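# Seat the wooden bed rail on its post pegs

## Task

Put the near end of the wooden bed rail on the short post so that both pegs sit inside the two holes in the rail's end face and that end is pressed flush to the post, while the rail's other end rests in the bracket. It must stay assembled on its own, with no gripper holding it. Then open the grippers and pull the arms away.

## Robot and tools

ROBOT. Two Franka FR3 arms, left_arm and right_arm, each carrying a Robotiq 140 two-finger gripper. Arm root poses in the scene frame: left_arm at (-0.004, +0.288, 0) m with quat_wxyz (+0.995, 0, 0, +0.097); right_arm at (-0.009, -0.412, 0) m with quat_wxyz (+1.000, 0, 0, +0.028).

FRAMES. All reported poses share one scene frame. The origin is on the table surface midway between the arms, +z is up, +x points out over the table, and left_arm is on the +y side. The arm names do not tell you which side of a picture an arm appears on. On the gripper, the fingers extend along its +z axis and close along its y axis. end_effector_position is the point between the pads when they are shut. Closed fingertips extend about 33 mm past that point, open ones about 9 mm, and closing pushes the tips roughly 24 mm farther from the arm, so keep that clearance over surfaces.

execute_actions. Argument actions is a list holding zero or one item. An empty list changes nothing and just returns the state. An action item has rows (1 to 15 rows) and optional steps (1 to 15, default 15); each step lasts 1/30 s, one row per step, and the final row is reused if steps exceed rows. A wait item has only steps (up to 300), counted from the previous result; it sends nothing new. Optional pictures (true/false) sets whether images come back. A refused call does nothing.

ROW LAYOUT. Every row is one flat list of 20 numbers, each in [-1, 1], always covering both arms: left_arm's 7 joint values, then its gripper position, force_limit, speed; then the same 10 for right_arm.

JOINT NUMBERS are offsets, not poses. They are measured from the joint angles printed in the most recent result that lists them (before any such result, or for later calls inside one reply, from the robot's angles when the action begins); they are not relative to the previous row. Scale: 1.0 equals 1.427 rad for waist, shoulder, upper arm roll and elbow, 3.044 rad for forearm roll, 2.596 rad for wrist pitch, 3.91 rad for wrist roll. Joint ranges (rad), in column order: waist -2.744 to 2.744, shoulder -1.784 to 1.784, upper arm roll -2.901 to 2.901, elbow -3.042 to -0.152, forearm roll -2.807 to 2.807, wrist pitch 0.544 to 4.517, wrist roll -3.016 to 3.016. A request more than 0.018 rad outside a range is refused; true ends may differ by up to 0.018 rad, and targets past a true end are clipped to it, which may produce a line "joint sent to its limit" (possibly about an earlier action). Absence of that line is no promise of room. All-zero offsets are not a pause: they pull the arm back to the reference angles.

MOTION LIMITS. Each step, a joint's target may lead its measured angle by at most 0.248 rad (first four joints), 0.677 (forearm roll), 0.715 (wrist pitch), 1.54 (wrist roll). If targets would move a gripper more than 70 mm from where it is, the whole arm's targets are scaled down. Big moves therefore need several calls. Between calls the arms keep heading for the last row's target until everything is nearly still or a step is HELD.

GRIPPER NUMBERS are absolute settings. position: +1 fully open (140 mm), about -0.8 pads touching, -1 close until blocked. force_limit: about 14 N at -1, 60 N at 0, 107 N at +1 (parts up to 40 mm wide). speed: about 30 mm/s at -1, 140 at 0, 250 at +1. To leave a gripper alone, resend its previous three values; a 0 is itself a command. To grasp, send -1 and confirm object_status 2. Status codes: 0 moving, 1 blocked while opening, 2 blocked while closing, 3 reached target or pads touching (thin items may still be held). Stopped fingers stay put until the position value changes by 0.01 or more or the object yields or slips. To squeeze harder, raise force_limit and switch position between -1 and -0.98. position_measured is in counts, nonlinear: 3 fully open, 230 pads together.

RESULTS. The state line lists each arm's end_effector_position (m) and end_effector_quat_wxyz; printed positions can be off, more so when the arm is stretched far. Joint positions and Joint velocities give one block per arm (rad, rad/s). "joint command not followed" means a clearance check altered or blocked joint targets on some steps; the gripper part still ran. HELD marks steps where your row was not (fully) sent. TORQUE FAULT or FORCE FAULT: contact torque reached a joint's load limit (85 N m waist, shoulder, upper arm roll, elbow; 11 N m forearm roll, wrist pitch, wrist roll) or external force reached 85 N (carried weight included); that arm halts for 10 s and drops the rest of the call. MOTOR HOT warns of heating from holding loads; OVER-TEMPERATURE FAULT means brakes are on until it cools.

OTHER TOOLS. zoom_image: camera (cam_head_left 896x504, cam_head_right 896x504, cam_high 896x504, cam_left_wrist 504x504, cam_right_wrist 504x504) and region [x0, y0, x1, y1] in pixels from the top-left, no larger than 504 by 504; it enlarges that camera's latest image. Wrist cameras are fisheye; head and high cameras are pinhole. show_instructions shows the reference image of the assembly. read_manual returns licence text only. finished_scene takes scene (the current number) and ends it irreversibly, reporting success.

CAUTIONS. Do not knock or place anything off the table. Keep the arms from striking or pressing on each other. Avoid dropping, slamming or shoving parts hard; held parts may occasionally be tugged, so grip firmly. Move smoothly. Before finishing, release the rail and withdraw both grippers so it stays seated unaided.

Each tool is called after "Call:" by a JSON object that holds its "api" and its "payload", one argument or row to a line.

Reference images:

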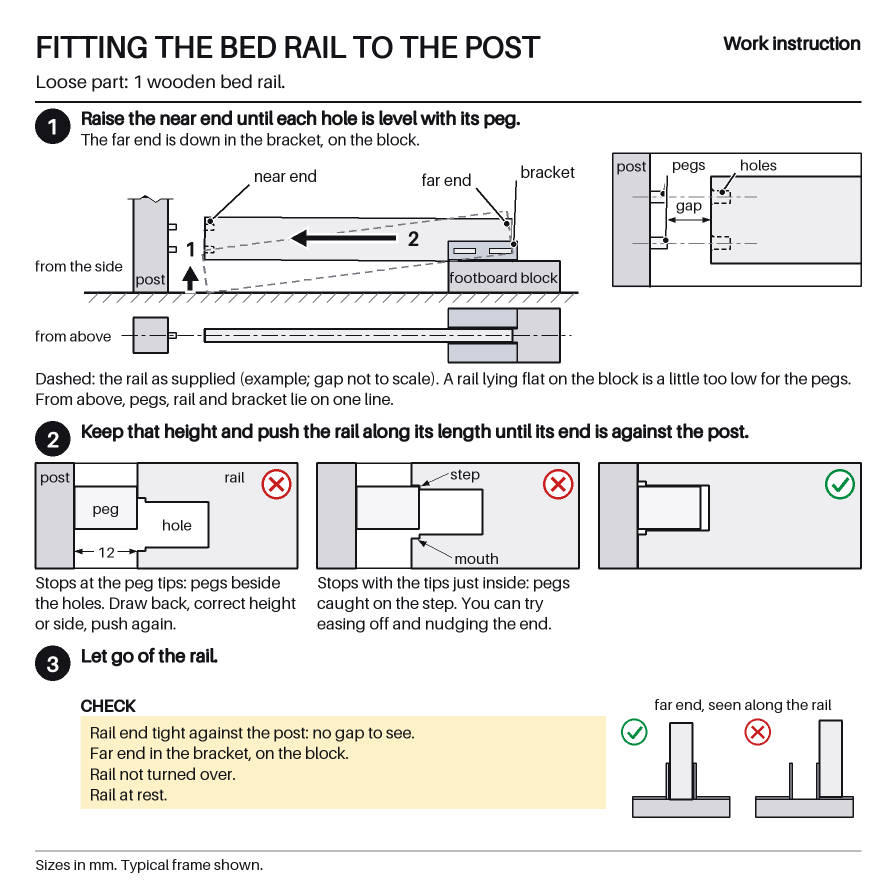

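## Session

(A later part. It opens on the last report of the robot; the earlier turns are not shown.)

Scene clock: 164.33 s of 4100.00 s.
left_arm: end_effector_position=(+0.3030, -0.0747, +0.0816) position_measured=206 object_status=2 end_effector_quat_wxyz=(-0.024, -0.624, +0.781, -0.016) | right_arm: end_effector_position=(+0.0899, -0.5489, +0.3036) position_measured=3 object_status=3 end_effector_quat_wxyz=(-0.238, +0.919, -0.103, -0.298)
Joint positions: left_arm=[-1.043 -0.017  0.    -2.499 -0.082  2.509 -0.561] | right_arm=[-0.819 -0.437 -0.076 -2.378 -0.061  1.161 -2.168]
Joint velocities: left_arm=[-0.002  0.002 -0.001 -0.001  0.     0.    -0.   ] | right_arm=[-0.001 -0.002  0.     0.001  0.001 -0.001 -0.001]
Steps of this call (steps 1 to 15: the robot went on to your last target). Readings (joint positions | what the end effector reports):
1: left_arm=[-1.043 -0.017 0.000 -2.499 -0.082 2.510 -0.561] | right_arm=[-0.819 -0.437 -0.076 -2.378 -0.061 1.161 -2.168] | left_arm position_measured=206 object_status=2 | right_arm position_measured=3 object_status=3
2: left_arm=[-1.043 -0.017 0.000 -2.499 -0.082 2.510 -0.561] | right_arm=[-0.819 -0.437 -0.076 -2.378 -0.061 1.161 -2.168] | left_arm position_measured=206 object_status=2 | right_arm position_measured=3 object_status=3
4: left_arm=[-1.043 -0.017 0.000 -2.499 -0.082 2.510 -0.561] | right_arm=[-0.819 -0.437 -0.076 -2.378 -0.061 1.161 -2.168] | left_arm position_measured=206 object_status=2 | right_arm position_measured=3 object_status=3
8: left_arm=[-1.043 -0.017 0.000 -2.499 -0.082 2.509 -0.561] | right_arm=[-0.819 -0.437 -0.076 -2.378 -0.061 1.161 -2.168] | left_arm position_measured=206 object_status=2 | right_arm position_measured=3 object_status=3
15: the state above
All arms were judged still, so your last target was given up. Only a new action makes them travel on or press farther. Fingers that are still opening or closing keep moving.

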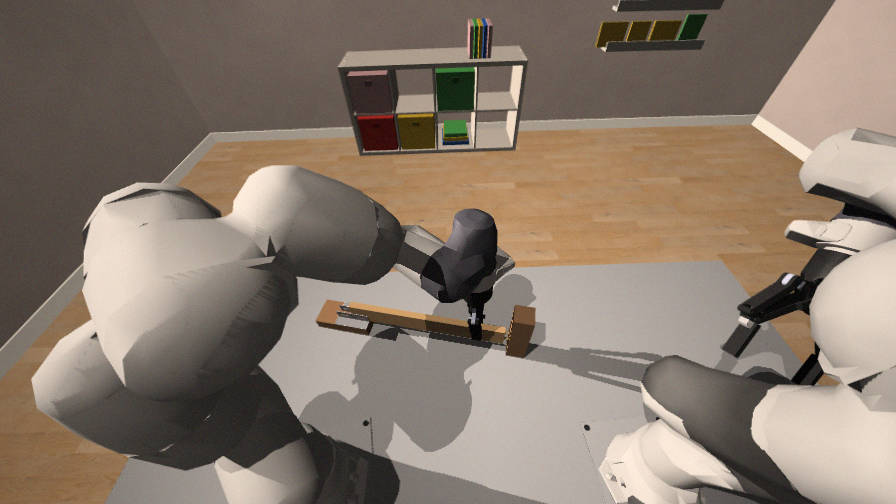

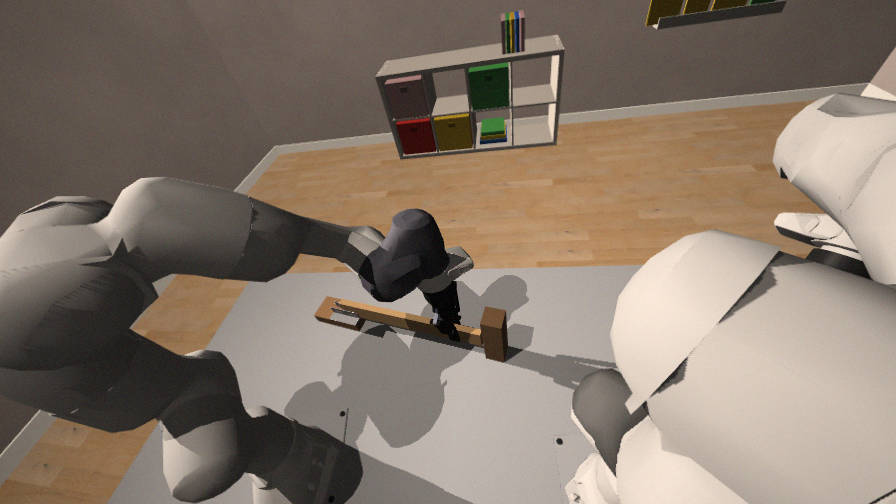

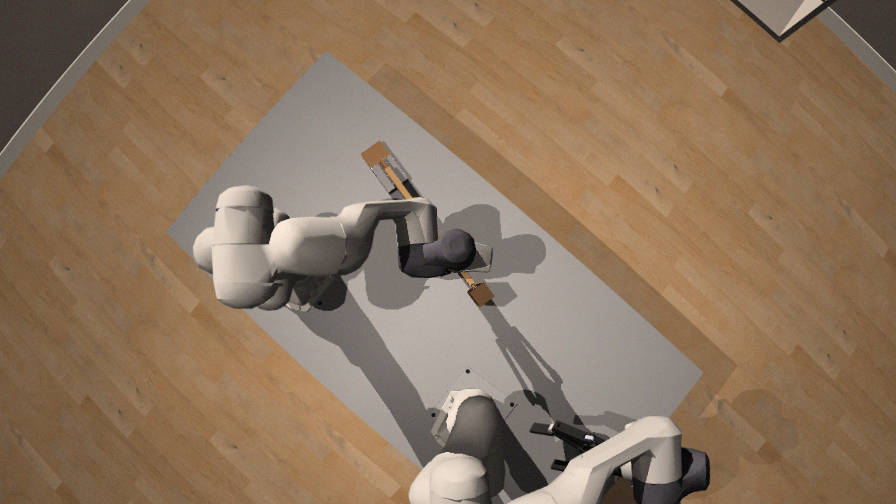

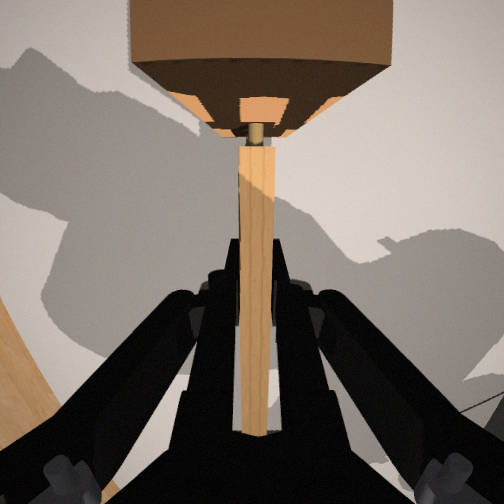

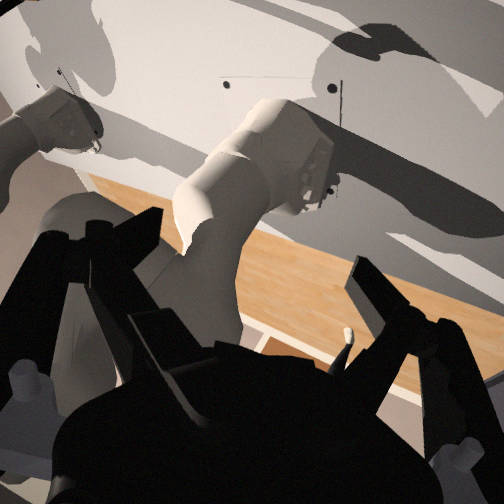

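Call:
{"api": "execute_actions", "payload": {
  "actions": [
    {"rows":[[-0.0015,0,0,0.001,-0.001,0.004,-0.002,-0.98,0,-0.5,0,0,0,0,0,0,0,1,0,0]]}
  ]
}}

Call:
{"api": "zoom_image", "payload": {
  "camera": "cam_left_wrist",
  "region": [210,90,310,190]
}}

Call:
{"api": "zoom_image", "payload": {
  "camera": "cam_head_left",
  "region": [480,315,530,355]
}}

Scene clock: 172.17 s of 4100.00 s.
left_arm: end_effector_position=(+0.3032, -0.0747, +0.0816) position_measured=206 object_status=2 end_effector_quat_wxyz=(-0.023, -0.624, +0.781, -0.016) | right_arm: end_effector_position=(+0.0899, -0.5489, +0.3036) position_measured=3 object_status=3 end_effector_quat_wxyz=(-0.238, +0.919, -0.103, -0.298)
Joint positions: left_arm=[-1.043 -0.016  0.    -2.499 -0.082  2.51  -0.561] | right_arm=[-0.819 -0.437 -0.076 -2.378 -0.061  1.161 -2.168]
Joint velocities: left_arm=[ 0.     0.001  0.001  0.001 -0.    -0.     0.   ] | right_arm=[ 0.001  0.    -0.001 -0.001 -0.001 -0.     0.001]
Steps of this call (steps 1 to 90: nothing new was sent; then 4.33 s passed at rest; steps 91 to 105: all 15 steps of this action). Readings (joint positions | what the end effector reports):
91: left_arm=[-1.043 -0.016 0.000 -2.499 -0.082 2.509 -0.561] | right_arm=[-0.819 -0.437 -0.076 -2.378 -0.061 1.161 -2.168] | left_arm position_measured=206 object_status=2 | right_arm position_measured=3 object_status=3
92: left_arm=[-1.043 -0.016 0.000 -2.499 -0.082 2.509 -0.561] | right_arm=[-0.819 -0.437 -0.076 -2.378 -0.061 1.161 -2.168] | left_arm position_measured=206 object_status=2 | right_arm position_measured=3 object_status=3
94: left_arm=[-1.043 -0.016 0.000 -2.499 -0.082 2.510 -0.561] | right_arm=[-0.819 -0.437 -0.076 -2.378 -0.061 1.161 -2.168] | left_arm position_measured=206 object_status=2 | right_arm position_measured=3 object_status=3
98: left_arm=[-1.043 -0.016 0.000 -2.499 -0.082 2.510 -0.561] | right_arm=[-0.819 -0.437 -0.076 -2.378 -0.061 1.161 -2.168] | left_arm position_measured=206 object_status=2 | right_arm position_measured=3 object_status=3
105: the state above

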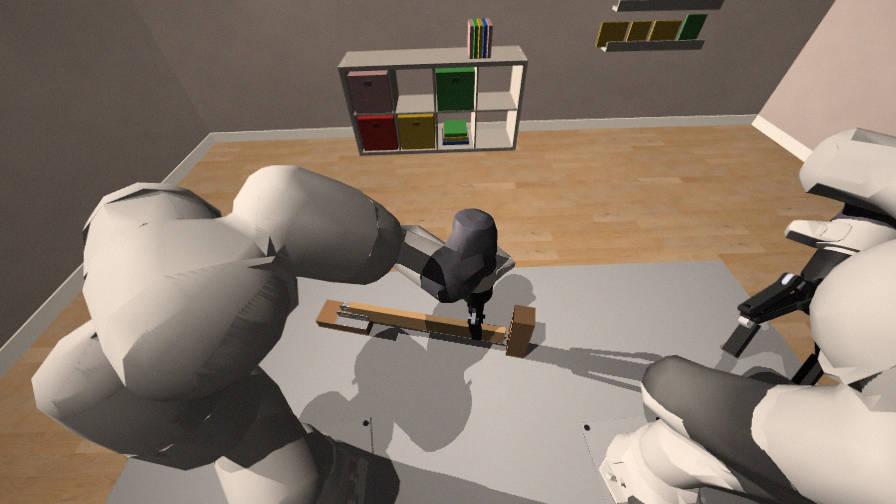

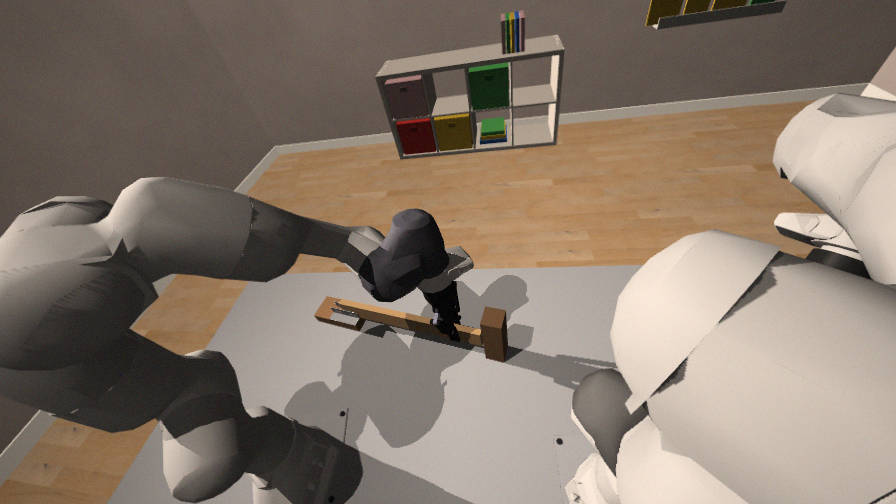

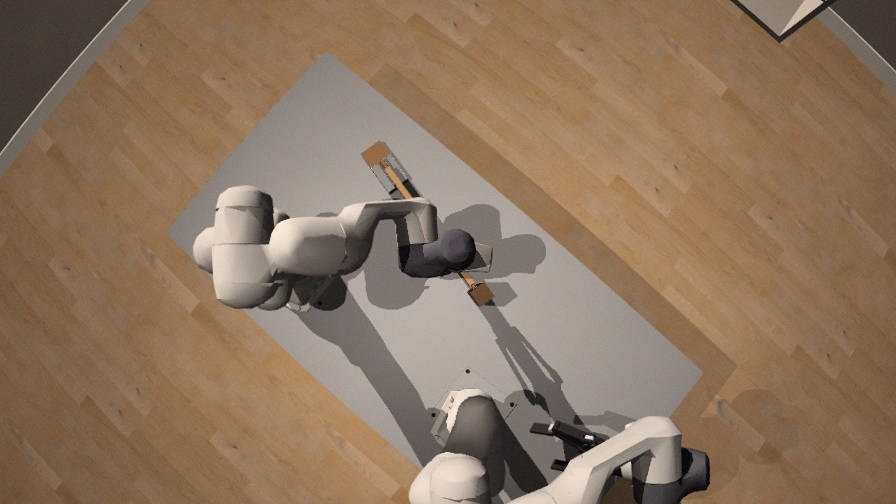

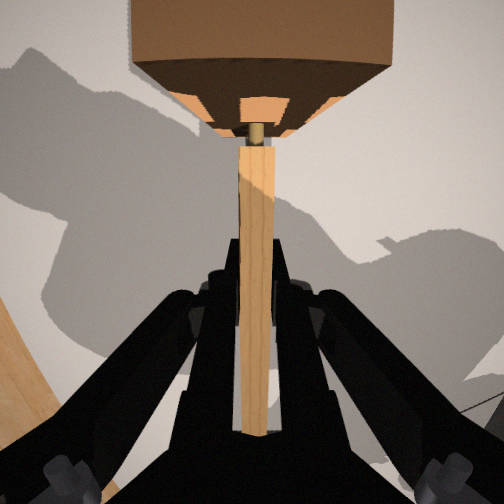

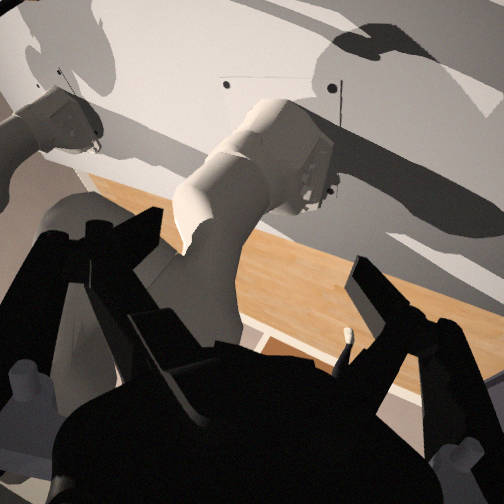

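Region (210, 90, 310, 190) of cam_left_wrist's 504x504 image, scaled by 5.040, with more detail than that image has.

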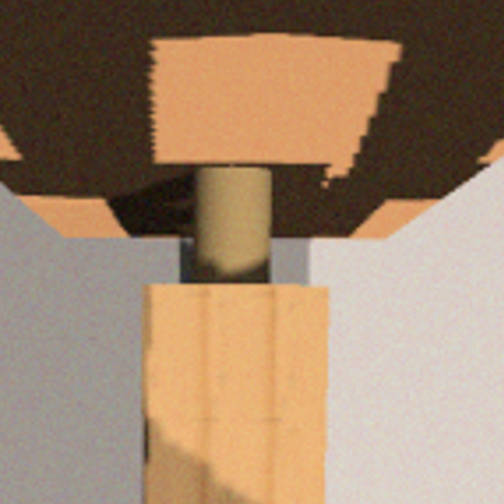

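Region (480, 315, 530, 355) of cam_head_left's 896x504 image, scaled by 10.080, with more detail than that image has; it fills the top 403 rows of this view, and the rest is white.

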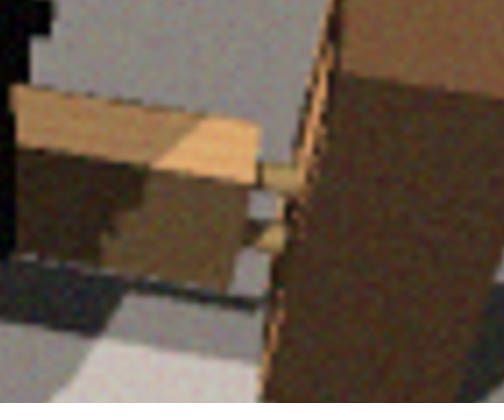

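Call:
{"api": "execute_actions", "payload": {
  "actions": [
    {"rows":[[-0.003,-0.004,0,0.001,-0.001,0.002,-0.001,-0.98,0,-0.5,0,0,0,0,0,0,0,1,0,0]]}
  ],
  "pictures": false
}}

Scene clock: 177.27 s of 4100.00 s.
left_arm: end_effector_position=(+0.3033, -0.0747, +0.0819) position_measured=206 object_status=2 end_effector_quat_wxyz=(-0.023, -0.625, +0.780, -0.016) | right_arm: end_effector_position=(+0.0899, -0.5489, +0.3036) position_measured=3 object_status=3 end_effector_quat_wxyz=(-0.238, +0.919, -0.103, -0.298)
Joint positions: left_arm=[-1.044 -0.017  0.001 -2.499 -0.082  2.51  -0.561] | right_arm=[-0.819 -0.437 -0.076 -2.378 -0.061  1.161 -2.168]
Joint velocities: left_arm=[-0.001 -0.001 -0.001  0.001  0.     0.    -0.   ] | right_arm=[ 0.001  0.    -0.     0.001 -0.001  0.     0.001]
Steps of this call (steps 1 to 15: the robot went on to your last target; steps 16 to 90: nothing new was sent; then 1.60 s passed at rest; steps 91 to 105: all 15 steps of this action). Readings (joint positions | what the end effector reports):
91: left_arm=[-1.043 -0.017 0.001 -2.499 -0.082 2.510 -0.561] | right_arm=[-0.819 -0.437 -0.076 -2.378 -0.061 1.161 -2.168] | left_arm position_measured=206 object_status=2 | right_arm position_measured=3 object_status=3
92: left_arm=[-1.044 -0.017 0.001 -2.499 -0.082 2.510 -0.561] | right_arm=[-0.819 -0.437 -0.076 -2.378 -0.061 1.161 -2.168] | left_arm position_measured=206 object_status=2 | right_arm position_measured=3 object_status=3
94: left_arm=[-1.044 -0.017 0.001 -2.499 -0.082 2.510 -0.561] | right_arm=[-0.819 -0.437 -0.076 -2.378 -0.061 1.161 -2.168] | left_arm position_measured=206 object_status=2 | right_arm position_measured=3 object_status=3
98: left_arm=[-1.044 -0.017 0.001 -2.499 -0.082 2.510 -0.561] | right_arm=[-0.819 -0.437 -0.076 -2.378 -0.061 1.161 -2.168] | left_arm position_measured=206 object_status=2 | right_arm position_measured=3 object_status=3
105: the state above

Call:
{"api": "execute_actions", "payload": {
  "actions": [
    {"rows":[[-0.003,-0.007,-0.001,0.001,-0.001,0.002,-0.001,-0.98,0,-0.5,0,0,0,0,0,0,0,1,0,0]]}
  ]
}}

Call:
{"api": "zoom_image", "payload": {
  "camera": "cam_left_wrist",
  "region": [210,90,310,190]
}}

Scene clock: 182.67 s of 4100.00 s.
left_arm: end_effector_position=(+0.3034, -0.0760, +0.0842) position_measured=206 object_status=2 end_effector_quat_wxyz=(-0.023, -0.624, +0.781, -0.019) | right_arm: end_effector_position=(+0.0899, -0.5489, +0.3036) position_measured=3 object_status=3 end_effector_quat_wxyz=(-0.238, +0.919, -0.103, -0.298)
Joint positions: left_arm=[-1.046 -0.023  0.001 -2.5   -0.082  2.51  -0.561] | right_arm=[-0.819 -0.437 -0.076 -2.378 -0.061  1.161 -2.168]
Joint velocities: left_arm=[ 0.001  0.001 -0.     0.     0.     0.001 -0.001] | right_arm=[-0.001 -0.    -0.    -0.002 -0.    -0.    -0.001]
Steps of this call (steps 1 to 15: the robot went on to your last target; steps 16 to 90: nothing new was sent; then 1.90 s passed at rest; steps 91 to 105: all 15 steps of this action). Readings (joint positions | what the end effector reports):
91: left_arm=[-1.044 -0.018 0.001 -2.500 -0.082 2.510 -0.561] | right_arm=[-0.819 -0.437 -0.076 -2.378 -0.061 1.161 -2.168] | left_arm position_measured=206 object_status=2 | right_arm position_measured=3 object_status=3
92: left_arm=[-1.044 -0.020 0.001 -2.500 -0.082 2.510 -0.561] | right_arm=[-0.819 -0.437 -0.076 -2.378 -0.061 1.161 -2.168] | left_arm position_measured=206 object_status=2 | right_arm position_measured=3 object_status=3
94: left_arm=[-1.045 -0.022 0.001 -2.500 -0.082 2.510 -0.561] | right_arm=[-0.819 -0.437 -0.076 -2.378 -0.061 1.161 -2.168] | left_arm position_measured=206 object_status=2 | right_arm position_measured=3 object_status=3
98: left_arm=[-1.046 -0.023 0.001 -2.500 -0.082 2.510 -0.561] | right_arm=[-0.819 -0.437 -0.076 -2.378 -0.061 1.161 -2.168] | left_arm position_measured=206 object_status=2 | right_arm position_measured=3 object_status=3
105: the state above

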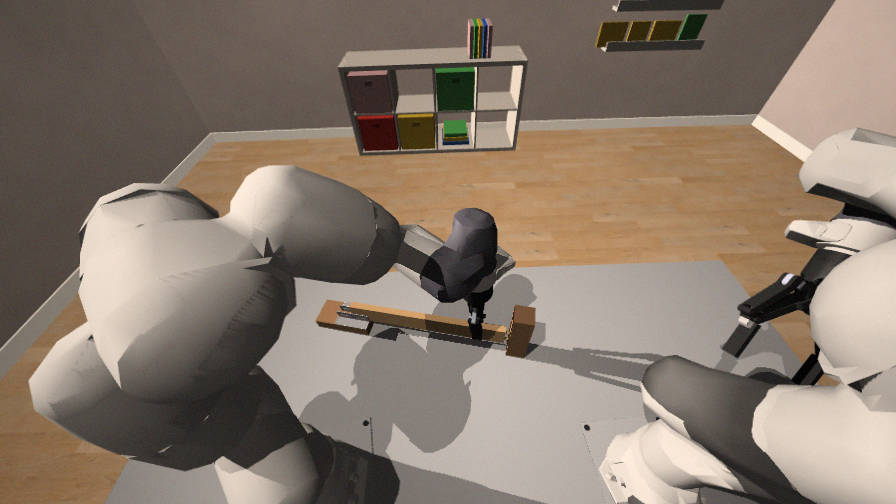

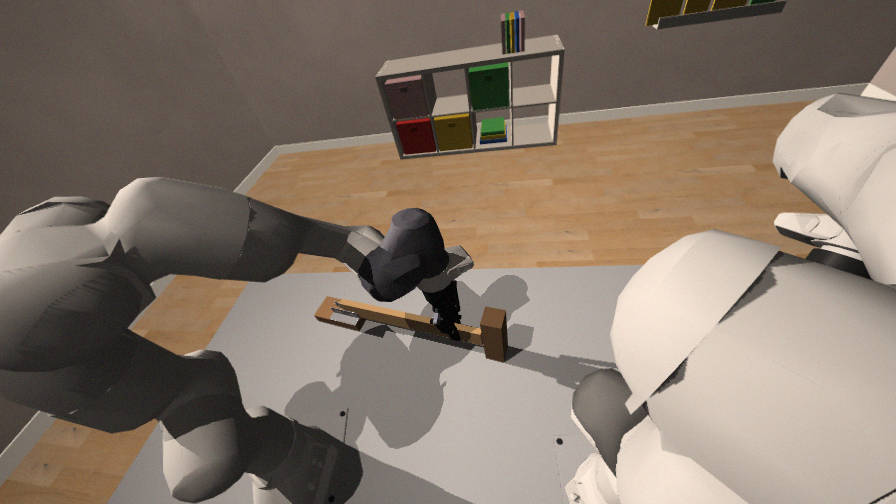

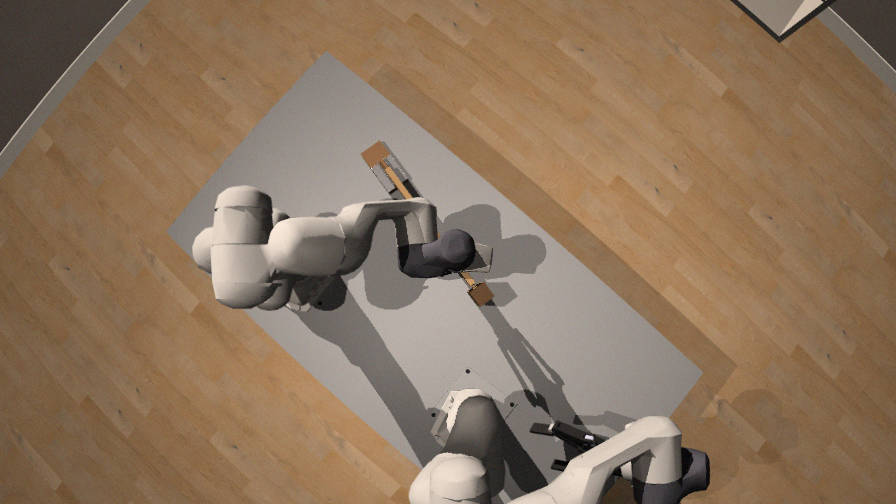

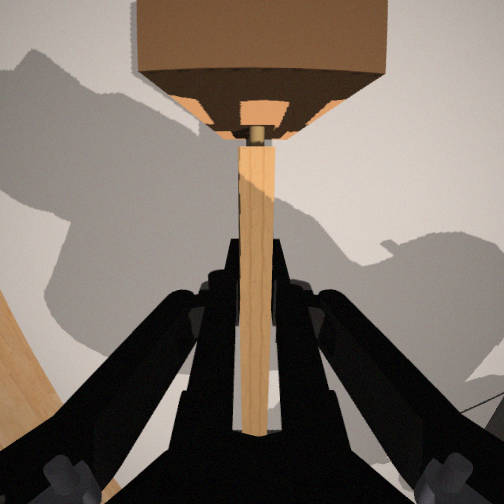

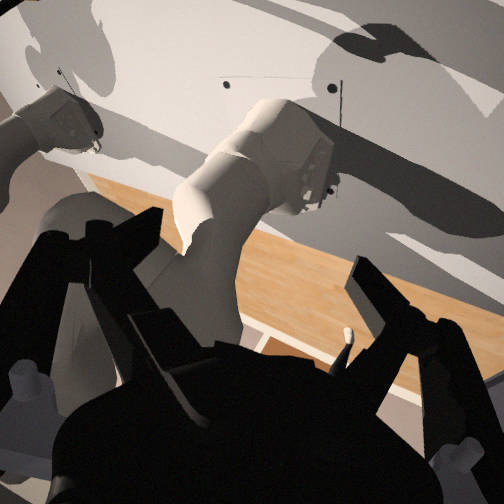

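Region (210, 90, 310, 190) of cam_left_wrist's 504x504 image, scaled by 5.040, with more detail than that image has.

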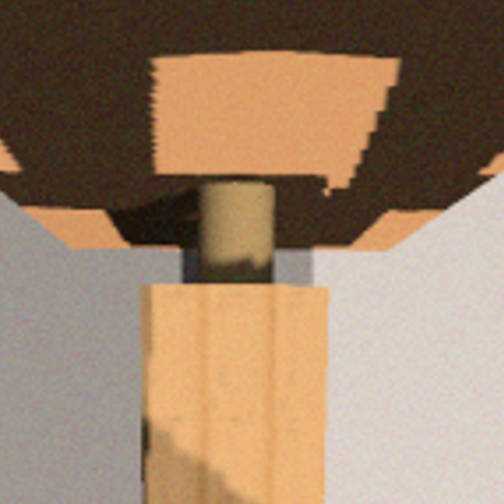

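The pegs are now in the mouth. Next is a slight downward nudge while pushing lightly.

Call:
{"api": "execute_actions", "payload": {
  "actions": [
    {"rows":[[-0.004,0.003,-0.001,0.003,-0.001,0.001,-0.001,-0.98,0,-0.5,0,0,0,0,0,0,0,1,0,0],[-0.004,0.004,-0.001,0.003,-0.001,0.001,-0.001,-0.98,0,-0.5,0,0,0,0,0,0,0,1,0,0],[-0.004,0.005,-0.001,0.003,-0.001,0.001,-0.001,-0.98,0,-0.5,0,0,0,0,0,0,0,1,0,0],[-0.005,0.006,-0.001,0.004,-0.001,0.0015,-0.002,-0.98,0,-0.5,0,0,0,0,0,0,0,1,0,0]]}
  ],
  "pictures": false
}}

Scene clock: 191.07 s of 4100.00 s.
left_arm: end_effector_position=(+0.3025, -0.0780, +0.0830) position_measured=206 object_status=2 end_effector_quat_wxyz=(-0.023, -0.623, +0.781, -0.018) | right_arm: end_effector_position=(+0.0899, -0.5489, +0.3036) position_measured=3 object_status=3 end_effector_quat_wxyz=(-0.238, +0.919, -0.103, -0.298)
Joint positions: left_arm=[-1.05  -0.017  0.001 -2.496 -0.082  2.511 -0.564] | right_arm=[-0.819 -0.437 -0.076 -2.378 -0.061  1.161 -2.168]
Joint velocities: left_arm=[-0.    -0.    -0.    -0.    -0.001  0.001  0.001] | right_arm=[-0.001 -0.001  0.     0.     0.001  0.     0.001]
Steps of this call (steps 1 to 15: the robot went on to your last target; steps 16 to 90: nothing new was sent; then 4.90 s passed at rest; steps 91 to 105: all 15 steps of this action). Readings (joint positions | what the end effector reports):
91: left_arm=[-1.046 -0.022 0.001 -2.500 -0.082 2.510 -0.561] | right_arm=[-0.819 -0.437 -0.076 -2.378 -0.061 1.161 -2.168] | left_arm position_measured=206 object_status=2 | right_arm position_measured=3 object_status=3
92: left_arm=[-1.046 -0.021 0.001 -2.499 -0.082 2.510 -0.561] | right_arm=[-0.819 -0.437 -0.076 -2.378 -0.061 1.161 -2.168] | left_arm position_measured=206 object_status=2 | right_arm position_measured=3 object_status=3
94: left_arm=[-1.048 -0.018 0.001 -2.498 -0.082 2.511 -0.562] | right_arm=[-0.819 -0.437 -0.076 -2.378 -0.061 1.161 -2.168] | left_arm position_measured=206 object_status=2 | right_arm position_measured=3 object_status=3
98: left_arm=[-1.049 -0.017 0.001 -2.496 -0.082 2.511 -0.563] | right_arm=[-0.819 -0.437 -0.076 -2.378 -0.061 1.161 -2.168] | left_arm position_measured=206 object_status=2 | right_arm position_measured=3 object_status=3
105: the state above

The rail is past the step, with about 9 mm left to go.

Call:
{"api": "execute_actions", "payload": {
  "actions": [
    {"rows":[[-0.004,0.003,-0.001,0.005,-0.001,0,-0.003,-0.98,0,-0.5,0,0,0,0,0,0,0,1,0,0],[-0.007,0.005,-0.001,0.008,-0.001,0,-0.004,-0.98,0,-0.5,0,0,0,0,0,0,0,1,0,0],[-0.01,0.008,-0.001,0.012,-0.001,0,-0.006,-0.98,0,-0.5,0,0,0,0,0,0,0,1,0,0],[-0.013,0.01,-0.001,0.015,-0.001,0,-0.007,-0.98,0,-0.5,0,0,0,0,0,0,0,1,0,0],[-0.016,0.012,-0.002,0.018,-0.002,0.0005,-0.007,-0.98,0,-0.5,0,0,0,0,0,0,0,1,0,0]]}
  ]
}}

Scene clock: 199.40 s of 4100.00 s.
left_arm: end_effector_position=(+0.3007, -0.0863, +0.0831) position_measured=206 object_status=2 end_effector_quat_wxyz=(-0.024, -0.625, +0.780, -0.016) | right_arm: end_effector_position=(+0.0899, -0.5489, +0.3036) position_measured=3 object_status=3 end_effector_quat_wxyz=(-0.238, +0.919, -0.103, -0.298)
Joint positions: left_arm=[-1.065 -0.002  0.003 -2.476 -0.083  2.504 -0.58 ] | right_arm=[-0.819 -0.437 -0.076 -2.378 -0.061  1.161 -2.168]
Joint velocities: left_arm=[-0.     0.001  0.001  0.002 -0.    -0.003 -0.006] | right_arm=[-0. -0. -0. -0. -0. -0.  0.]
Steps of this call (steps 1 to 15: the robot went on to your last target; steps 16 to 90: nothing new was sent; then 4.83 s passed at rest; steps 91 to 105: all 15 steps of this action). Readings (joint positions | what the end effector reports):
91: left_arm=[-1.050 -0.016 0.001 -2.495 -0.082 2.511 -0.565] | right_arm=[-0.819 -0.437 -0.076 -2.378 -0.061 1.161 -2.168] | left_arm position_measured=206 object_status=2 | right_arm position_measured=3 object_status=3
92: left_arm=[-1.052 -0.014 0.001 -2.493 -0.082 2.511 -0.566] | right_arm=[-0.819 -0.437 -0.076 -2.378 -0.061 1.161 -2.168] | left_arm position_measured=206 object_status=2 | right_arm position_measured=3 object_status=3
94: left_arm=[-1.058 -0.009 0.001 -2.486 -0.082 2.510 -0.571] | right_arm=[-0.819 -0.437 -0.076 -2.378 -0.061 1.161 -2.168] | left_arm position_measured=206 object_status=2 | right_arm position_measured=3 object_status=3
98: left_arm=[-1.064 -0.003 0.002 -2.478 -0.083 2.506 -0.578] | right_arm=[-0.819 -0.437 -0.076 -2.378 -0.061 1.161 -2.168] | left_arm position_measured=206 object_status=2 | right_arm position_measured=3 object_status=3
105: the state above

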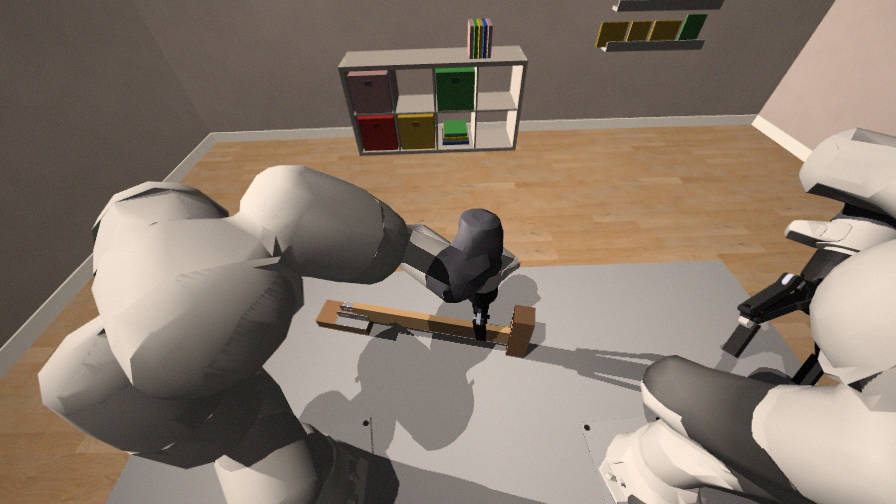

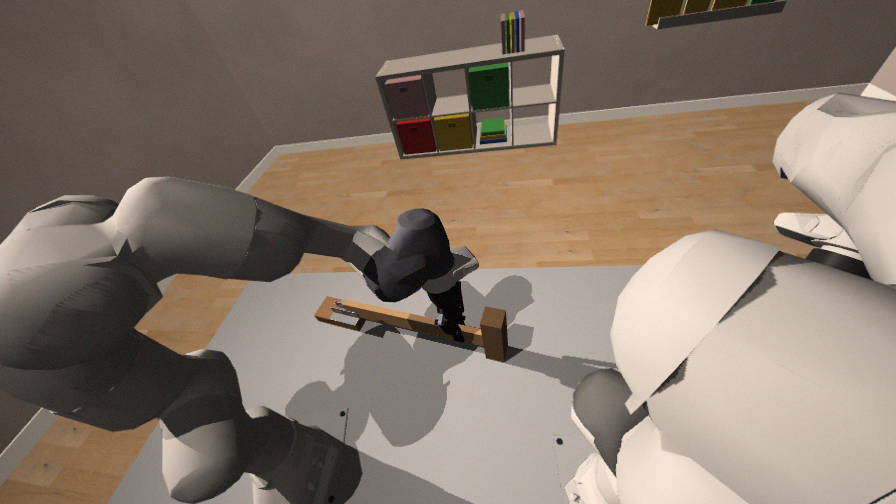

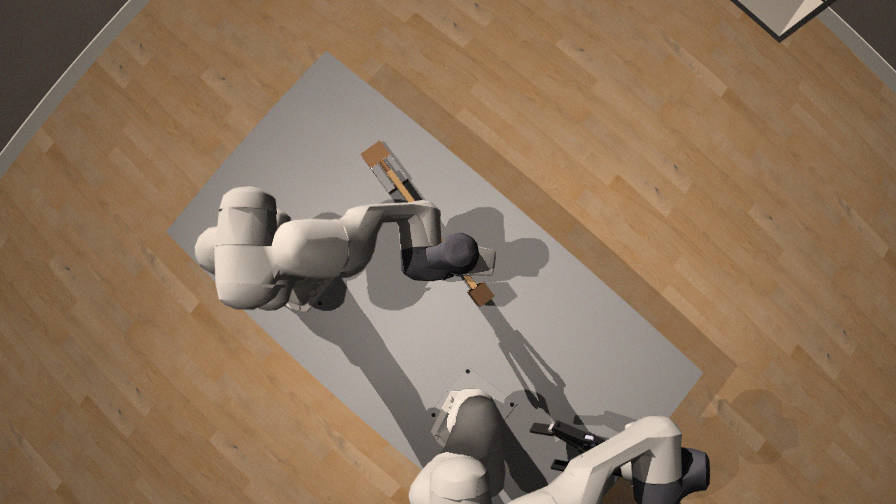

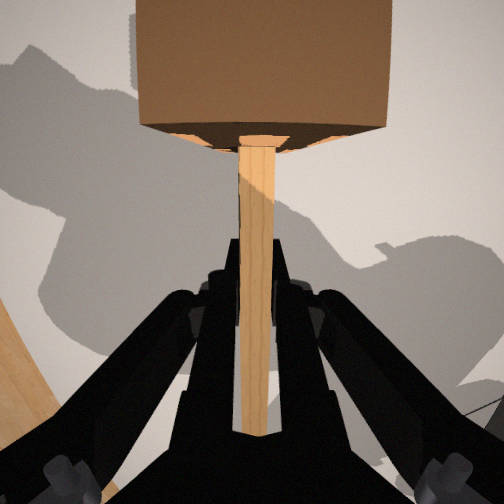

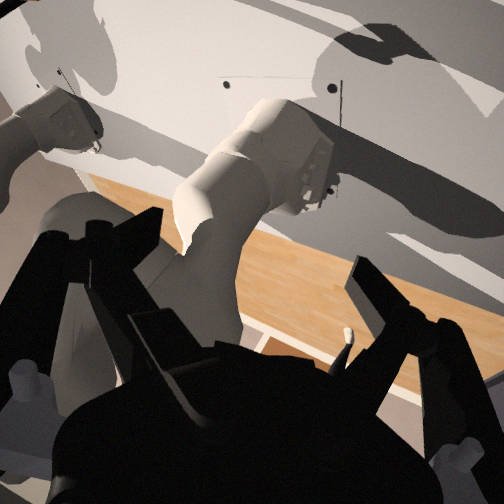

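Call:
{"api": "execute_actions", "payload": {
  "actions": [
    {"rows":[[0,0,0,0,0,0,0,0.3,0,0,0,0,0,0,0,0,0,1,0,0]]}
  ],
  "pictures": false
}}

Call:
{"api": "execute_actions", "payload": {
  "actions": [
    {"rows":[[0,-0.02,0,0,0,-0.02,0,0.3,0,0,0,0,0,0,0,0,0,1,0,0],[0,-0.05,0,0.01,0,-0.05,0,0.3,0,0,0,0,0,0,0,0,0,1,0,0],[0,-0.08,0,0.02,0,-0.08,0,0.3,0,0,0,0,0,0,0,0,0,1,0,0],[0,-0.11,0,0.03,0,-0.11,0,0.3,0,0,0,0,0,0,0,0,0,1,0,0],[0.01,-0.14,0,0.04,0,-0.14,0,0.3,0,0,0,0,0,0,0,0,0,1,0,0],[0.02,-0.17,0,0.05,0,-0.16,0,0.3,0,0,0,0,0,0,0,0,0,1,0,0],[0.03,-0.2,0,0.06,0,-0.17,0,0.3,0,0,0,0,0,0,0,0,0,1,0,0],[0.05,-0.24,0,0.08,0,-0.175,0,0.3,0,0,0,0,0,0,0,0,0,1,0,0]]}
  ],
  "pictures": false
}}

Call:
{"api": "execute_actions", "payload": {
  "actions": [
    {"steps":15}
  ]
}}

Scene clock: 209.83 s of 4100.00 s.
left_arm: end_effector_position=(+0.3007, -0.0862, +0.0831) position_measured=101 object_status=0 end_effector_quat_wxyz=(-0.024, -0.625, +0.780, -0.016) | right_arm: end_effector_position=(+0.0899, -0.5489, +0.3036) position_measured=3 object_status=3 end_effector_quat_wxyz=(-0.238, +0.919, -0.103, -0.298)
Joint positions: left_arm=[-1.065 -0.002  0.003 -2.476 -0.083  2.503 -0.581] | right_arm=[-0.819 -0.437 -0.076 -2.378 -0.061  1.161 -2.168]
Joint velocities: left_arm=[-0.    -0.001 -0.    -0.001  0.001  0.001  0.001] | right_arm=[-0.001 -0.    -0.001  0.     0.001 -0.001 -0.   ]
Steps of this call (steps 1 to 15: the robot went on to your last target; steps 16 to 90: nothing new was sent; then 6.93 s passed at rest; steps 91 to 105: all 15 steps of this action). Readings (joint positions | what the end effector reports):
91: left_arm=[-1.065 -0.002 0.003 -2.476 -0.083 2.503 -0.581] | right_arm=[-0.819 -0.437 -0.076 -2.378 -0.061 1.161 -2.168] | left_arm position_measured=206 object_status=0 | right_arm position_measured=3 object_status=3
92: left_arm=[-1.065 -0.002 0.003 -2.476 -0.083 2.503 -0.581] | right_arm=[-0.819 -0.437 -0.076 -2.378 -0.061 1.161 -2.168] | left_arm position_measured=205 object_status=0 | right_arm position_measured=3 object_status=3
94: left_arm=[-1.065 -0.002 0.003 -2.476 -0.083 2.503 -0.581] | right_arm=[-0.819 -0.437 -0.076 -2.378 -0.061 1.161 -2.168] | left_arm position_measured=185 object_status=0 | right_arm position_measured=3 object_status=3
98: left_arm=[-1.065 -0.002 0.003 -2.476 -0.083 2.503 -0.581] | right_arm=[-0.819 -0.437 -0.076 -2.378 -0.061 1.161 -2.168] | left_arm position_measured=154 object_status=0 | right_arm position_measured=3 object_status=3
105: the state above

Scene clock: 210.33 s of 4100.00 s.
left_arm: end_effector_position=(+0.3117, -0.0617, +0.2630) position_measured=91 object_status=3 end_effector_quat_wxyz=(-0.033, -0.641, +0.765, -0.051) | right_arm: end_effector_position=(+0.0899, -0.5489, +0.3036) position_measured=3 object_status=3 end_effector_quat_wxyz=(-0.238, +0.919, -0.103, -0.298)
Joint positions: left_arm=[-0.995 -0.35   0.005 -2.356 -0.083  2.102 -0.581] | right_arm=[-0.819 -0.437 -0.076 -2.378 -0.061  1.161 -2.168]
Joint velocities: left_arm=[ 0.011  0.018 -0.002 -0.021  0.    -0.301 -0.002] | right_arm=[-0.002  0.     0.001 -0.     0.001 -0.001 -0.001]
Steps of this call (steps 1 to 15: all 15 steps of this action). Readings (joint positions | what the end effector reports):
1: left_arm=[-1.065 -0.005 0.003 -2.476 -0.083 2.495 -0.581] | right_arm=[-0.819 -0.437 -0.076 -2.378 -0.061 1.161 -2.168] | left_arm position_measured=94 object_status=0 | right_arm position_measured=3 object_status=3
2: left_arm=[-1.065 -0.018 0.003 -2.476 -0.083 2.473 -0.581] | right_arm=[-0.819 -0.437 -0.076 -2.378 -0.061 1.161 -2.168] | left_arm position_measured=91 object_status=0 | right_arm position_measured=3 object_status=3
4: left_arm=[-1.065 -0.069 0.003 -2.465 -0.083 2.401 -0.581] | right_arm=[-0.819 -0.437 -0.076 -2.378 -0.061 1.161 -2.168] | left_arm position_measured=91 object_status=0 | right_arm position_measured=3 object_status=3
8: left_arm=[-1.037 -0.226 -0.000 -2.410 -0.083 2.235 -0.581] | right_arm=[-0.819 -0.437 -0.076 -2.378 -0.061 1.161 -2.168] | left_arm position_measured=91 object_status=3 | right_arm position_measured=3 object_status=3
15: the state above

Scene clock: 210.83 s of 4100.00 s.
left_arm: end_effector_position=(+0.2991, -0.0503, +0.2536) position_measured=91 object_status=3 end_effector_quat_wxyz=(-0.036, -0.641, +0.766, -0.023) | right_arm: end_effector_position=(+0.0899, -0.5489, +0.3036) position_measured=3 object_status=3 end_effector_quat_wxyz=(-0.238, +0.919, -0.103, -0.298)
Joint positions: left_arm=[-0.995 -0.345  0.004 -2.36  -0.083  2.053 -0.581] | right_arm=[-0.819 -0.437 -0.076 -2.378 -0.061  1.161 -2.168]
Joint velocities: left_arm=[-0.     0.001  0.     0.    -0.001 -0.013  0.   ] | right_arm=[ 0.002 -0.001  0.001 -0.    -0.    -0.    -0.001]
Steps of this call (steps 1 to 15: the robot went on to your last target). Readings (joint positions | what the end effector reports):
1: left_arm=[-0.995 -0.349 0.005 -2.357 -0.083 2.092 -0.581] | right_arm=[-0.819 -0.437 -0.076 -2.378 -0.061 1.161 -2.168] | left_arm position_measured=91 object_status=3 | right_arm position_measured=3 object_status=3
2: left_arm=[-0.995 -0.348 0.005 -2.358 -0.083 2.085 -0.581] | right_arm=[-0.819 -0.437 -0.076 -2.378 -0.061 1.161 -2.168] | left_arm position_measured=91 object_status=3 | right_arm position_measured=3 object_status=3
4: left_arm=[-0.995 -0.346 0.004 -2.360 -0.083 2.073 -0.581] | right_arm=[-0.819 -0.437 -0.076 -2.378 -0.061 1.161 -2.168] | left_arm position_measured=91 object_status=3 | right_arm position_measured=3 object_status=3
8: left_arm=[-0.995 -0.345 0.004 -2.360 -0.083 2.061 -0.581] | right_arm=[-0.819 -0.437 -0.076 -2.378 -0.061 1.161 -2.168] | left_arm position_measured=91 object_status=3 | right_arm position_measured=3 object_status=3
15: the state above

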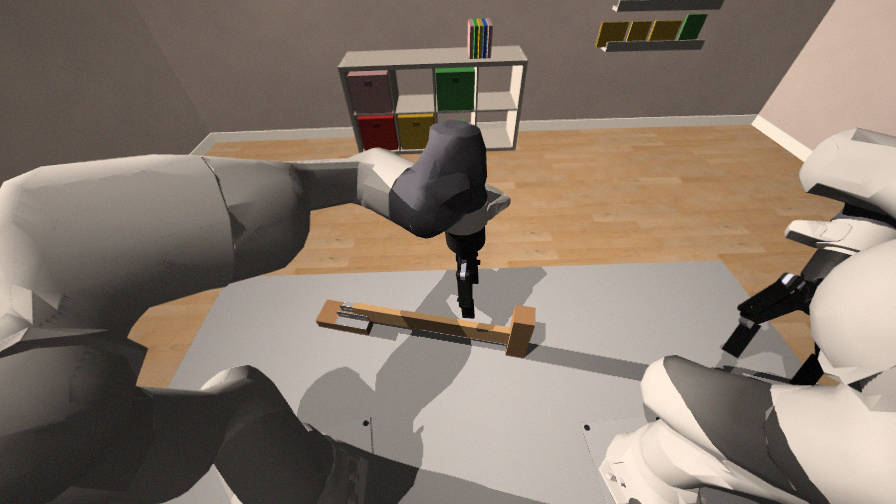

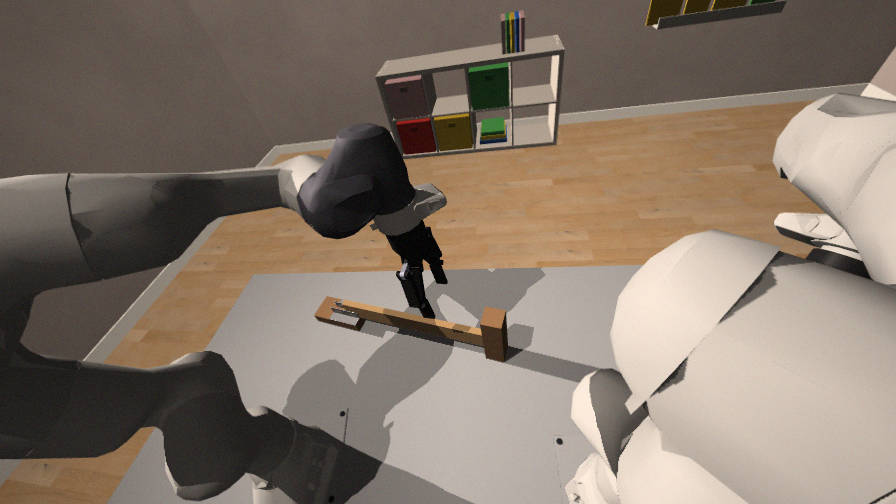

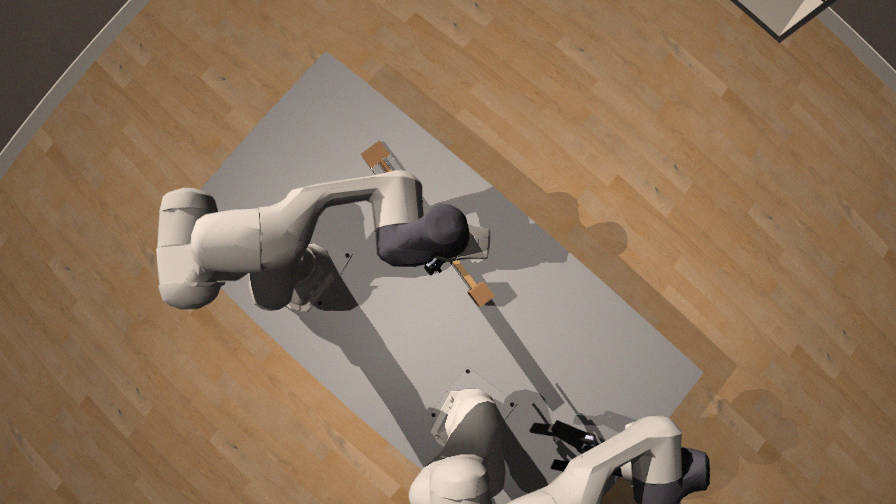

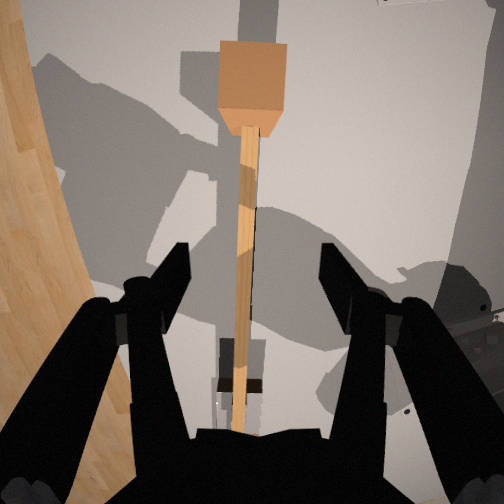

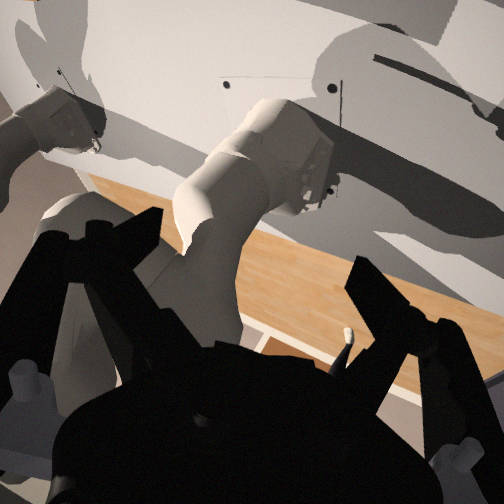

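Call:
{"api": "finished_scene", "payload": {
  "scene": 1
}}

The scene is finished: the task was done.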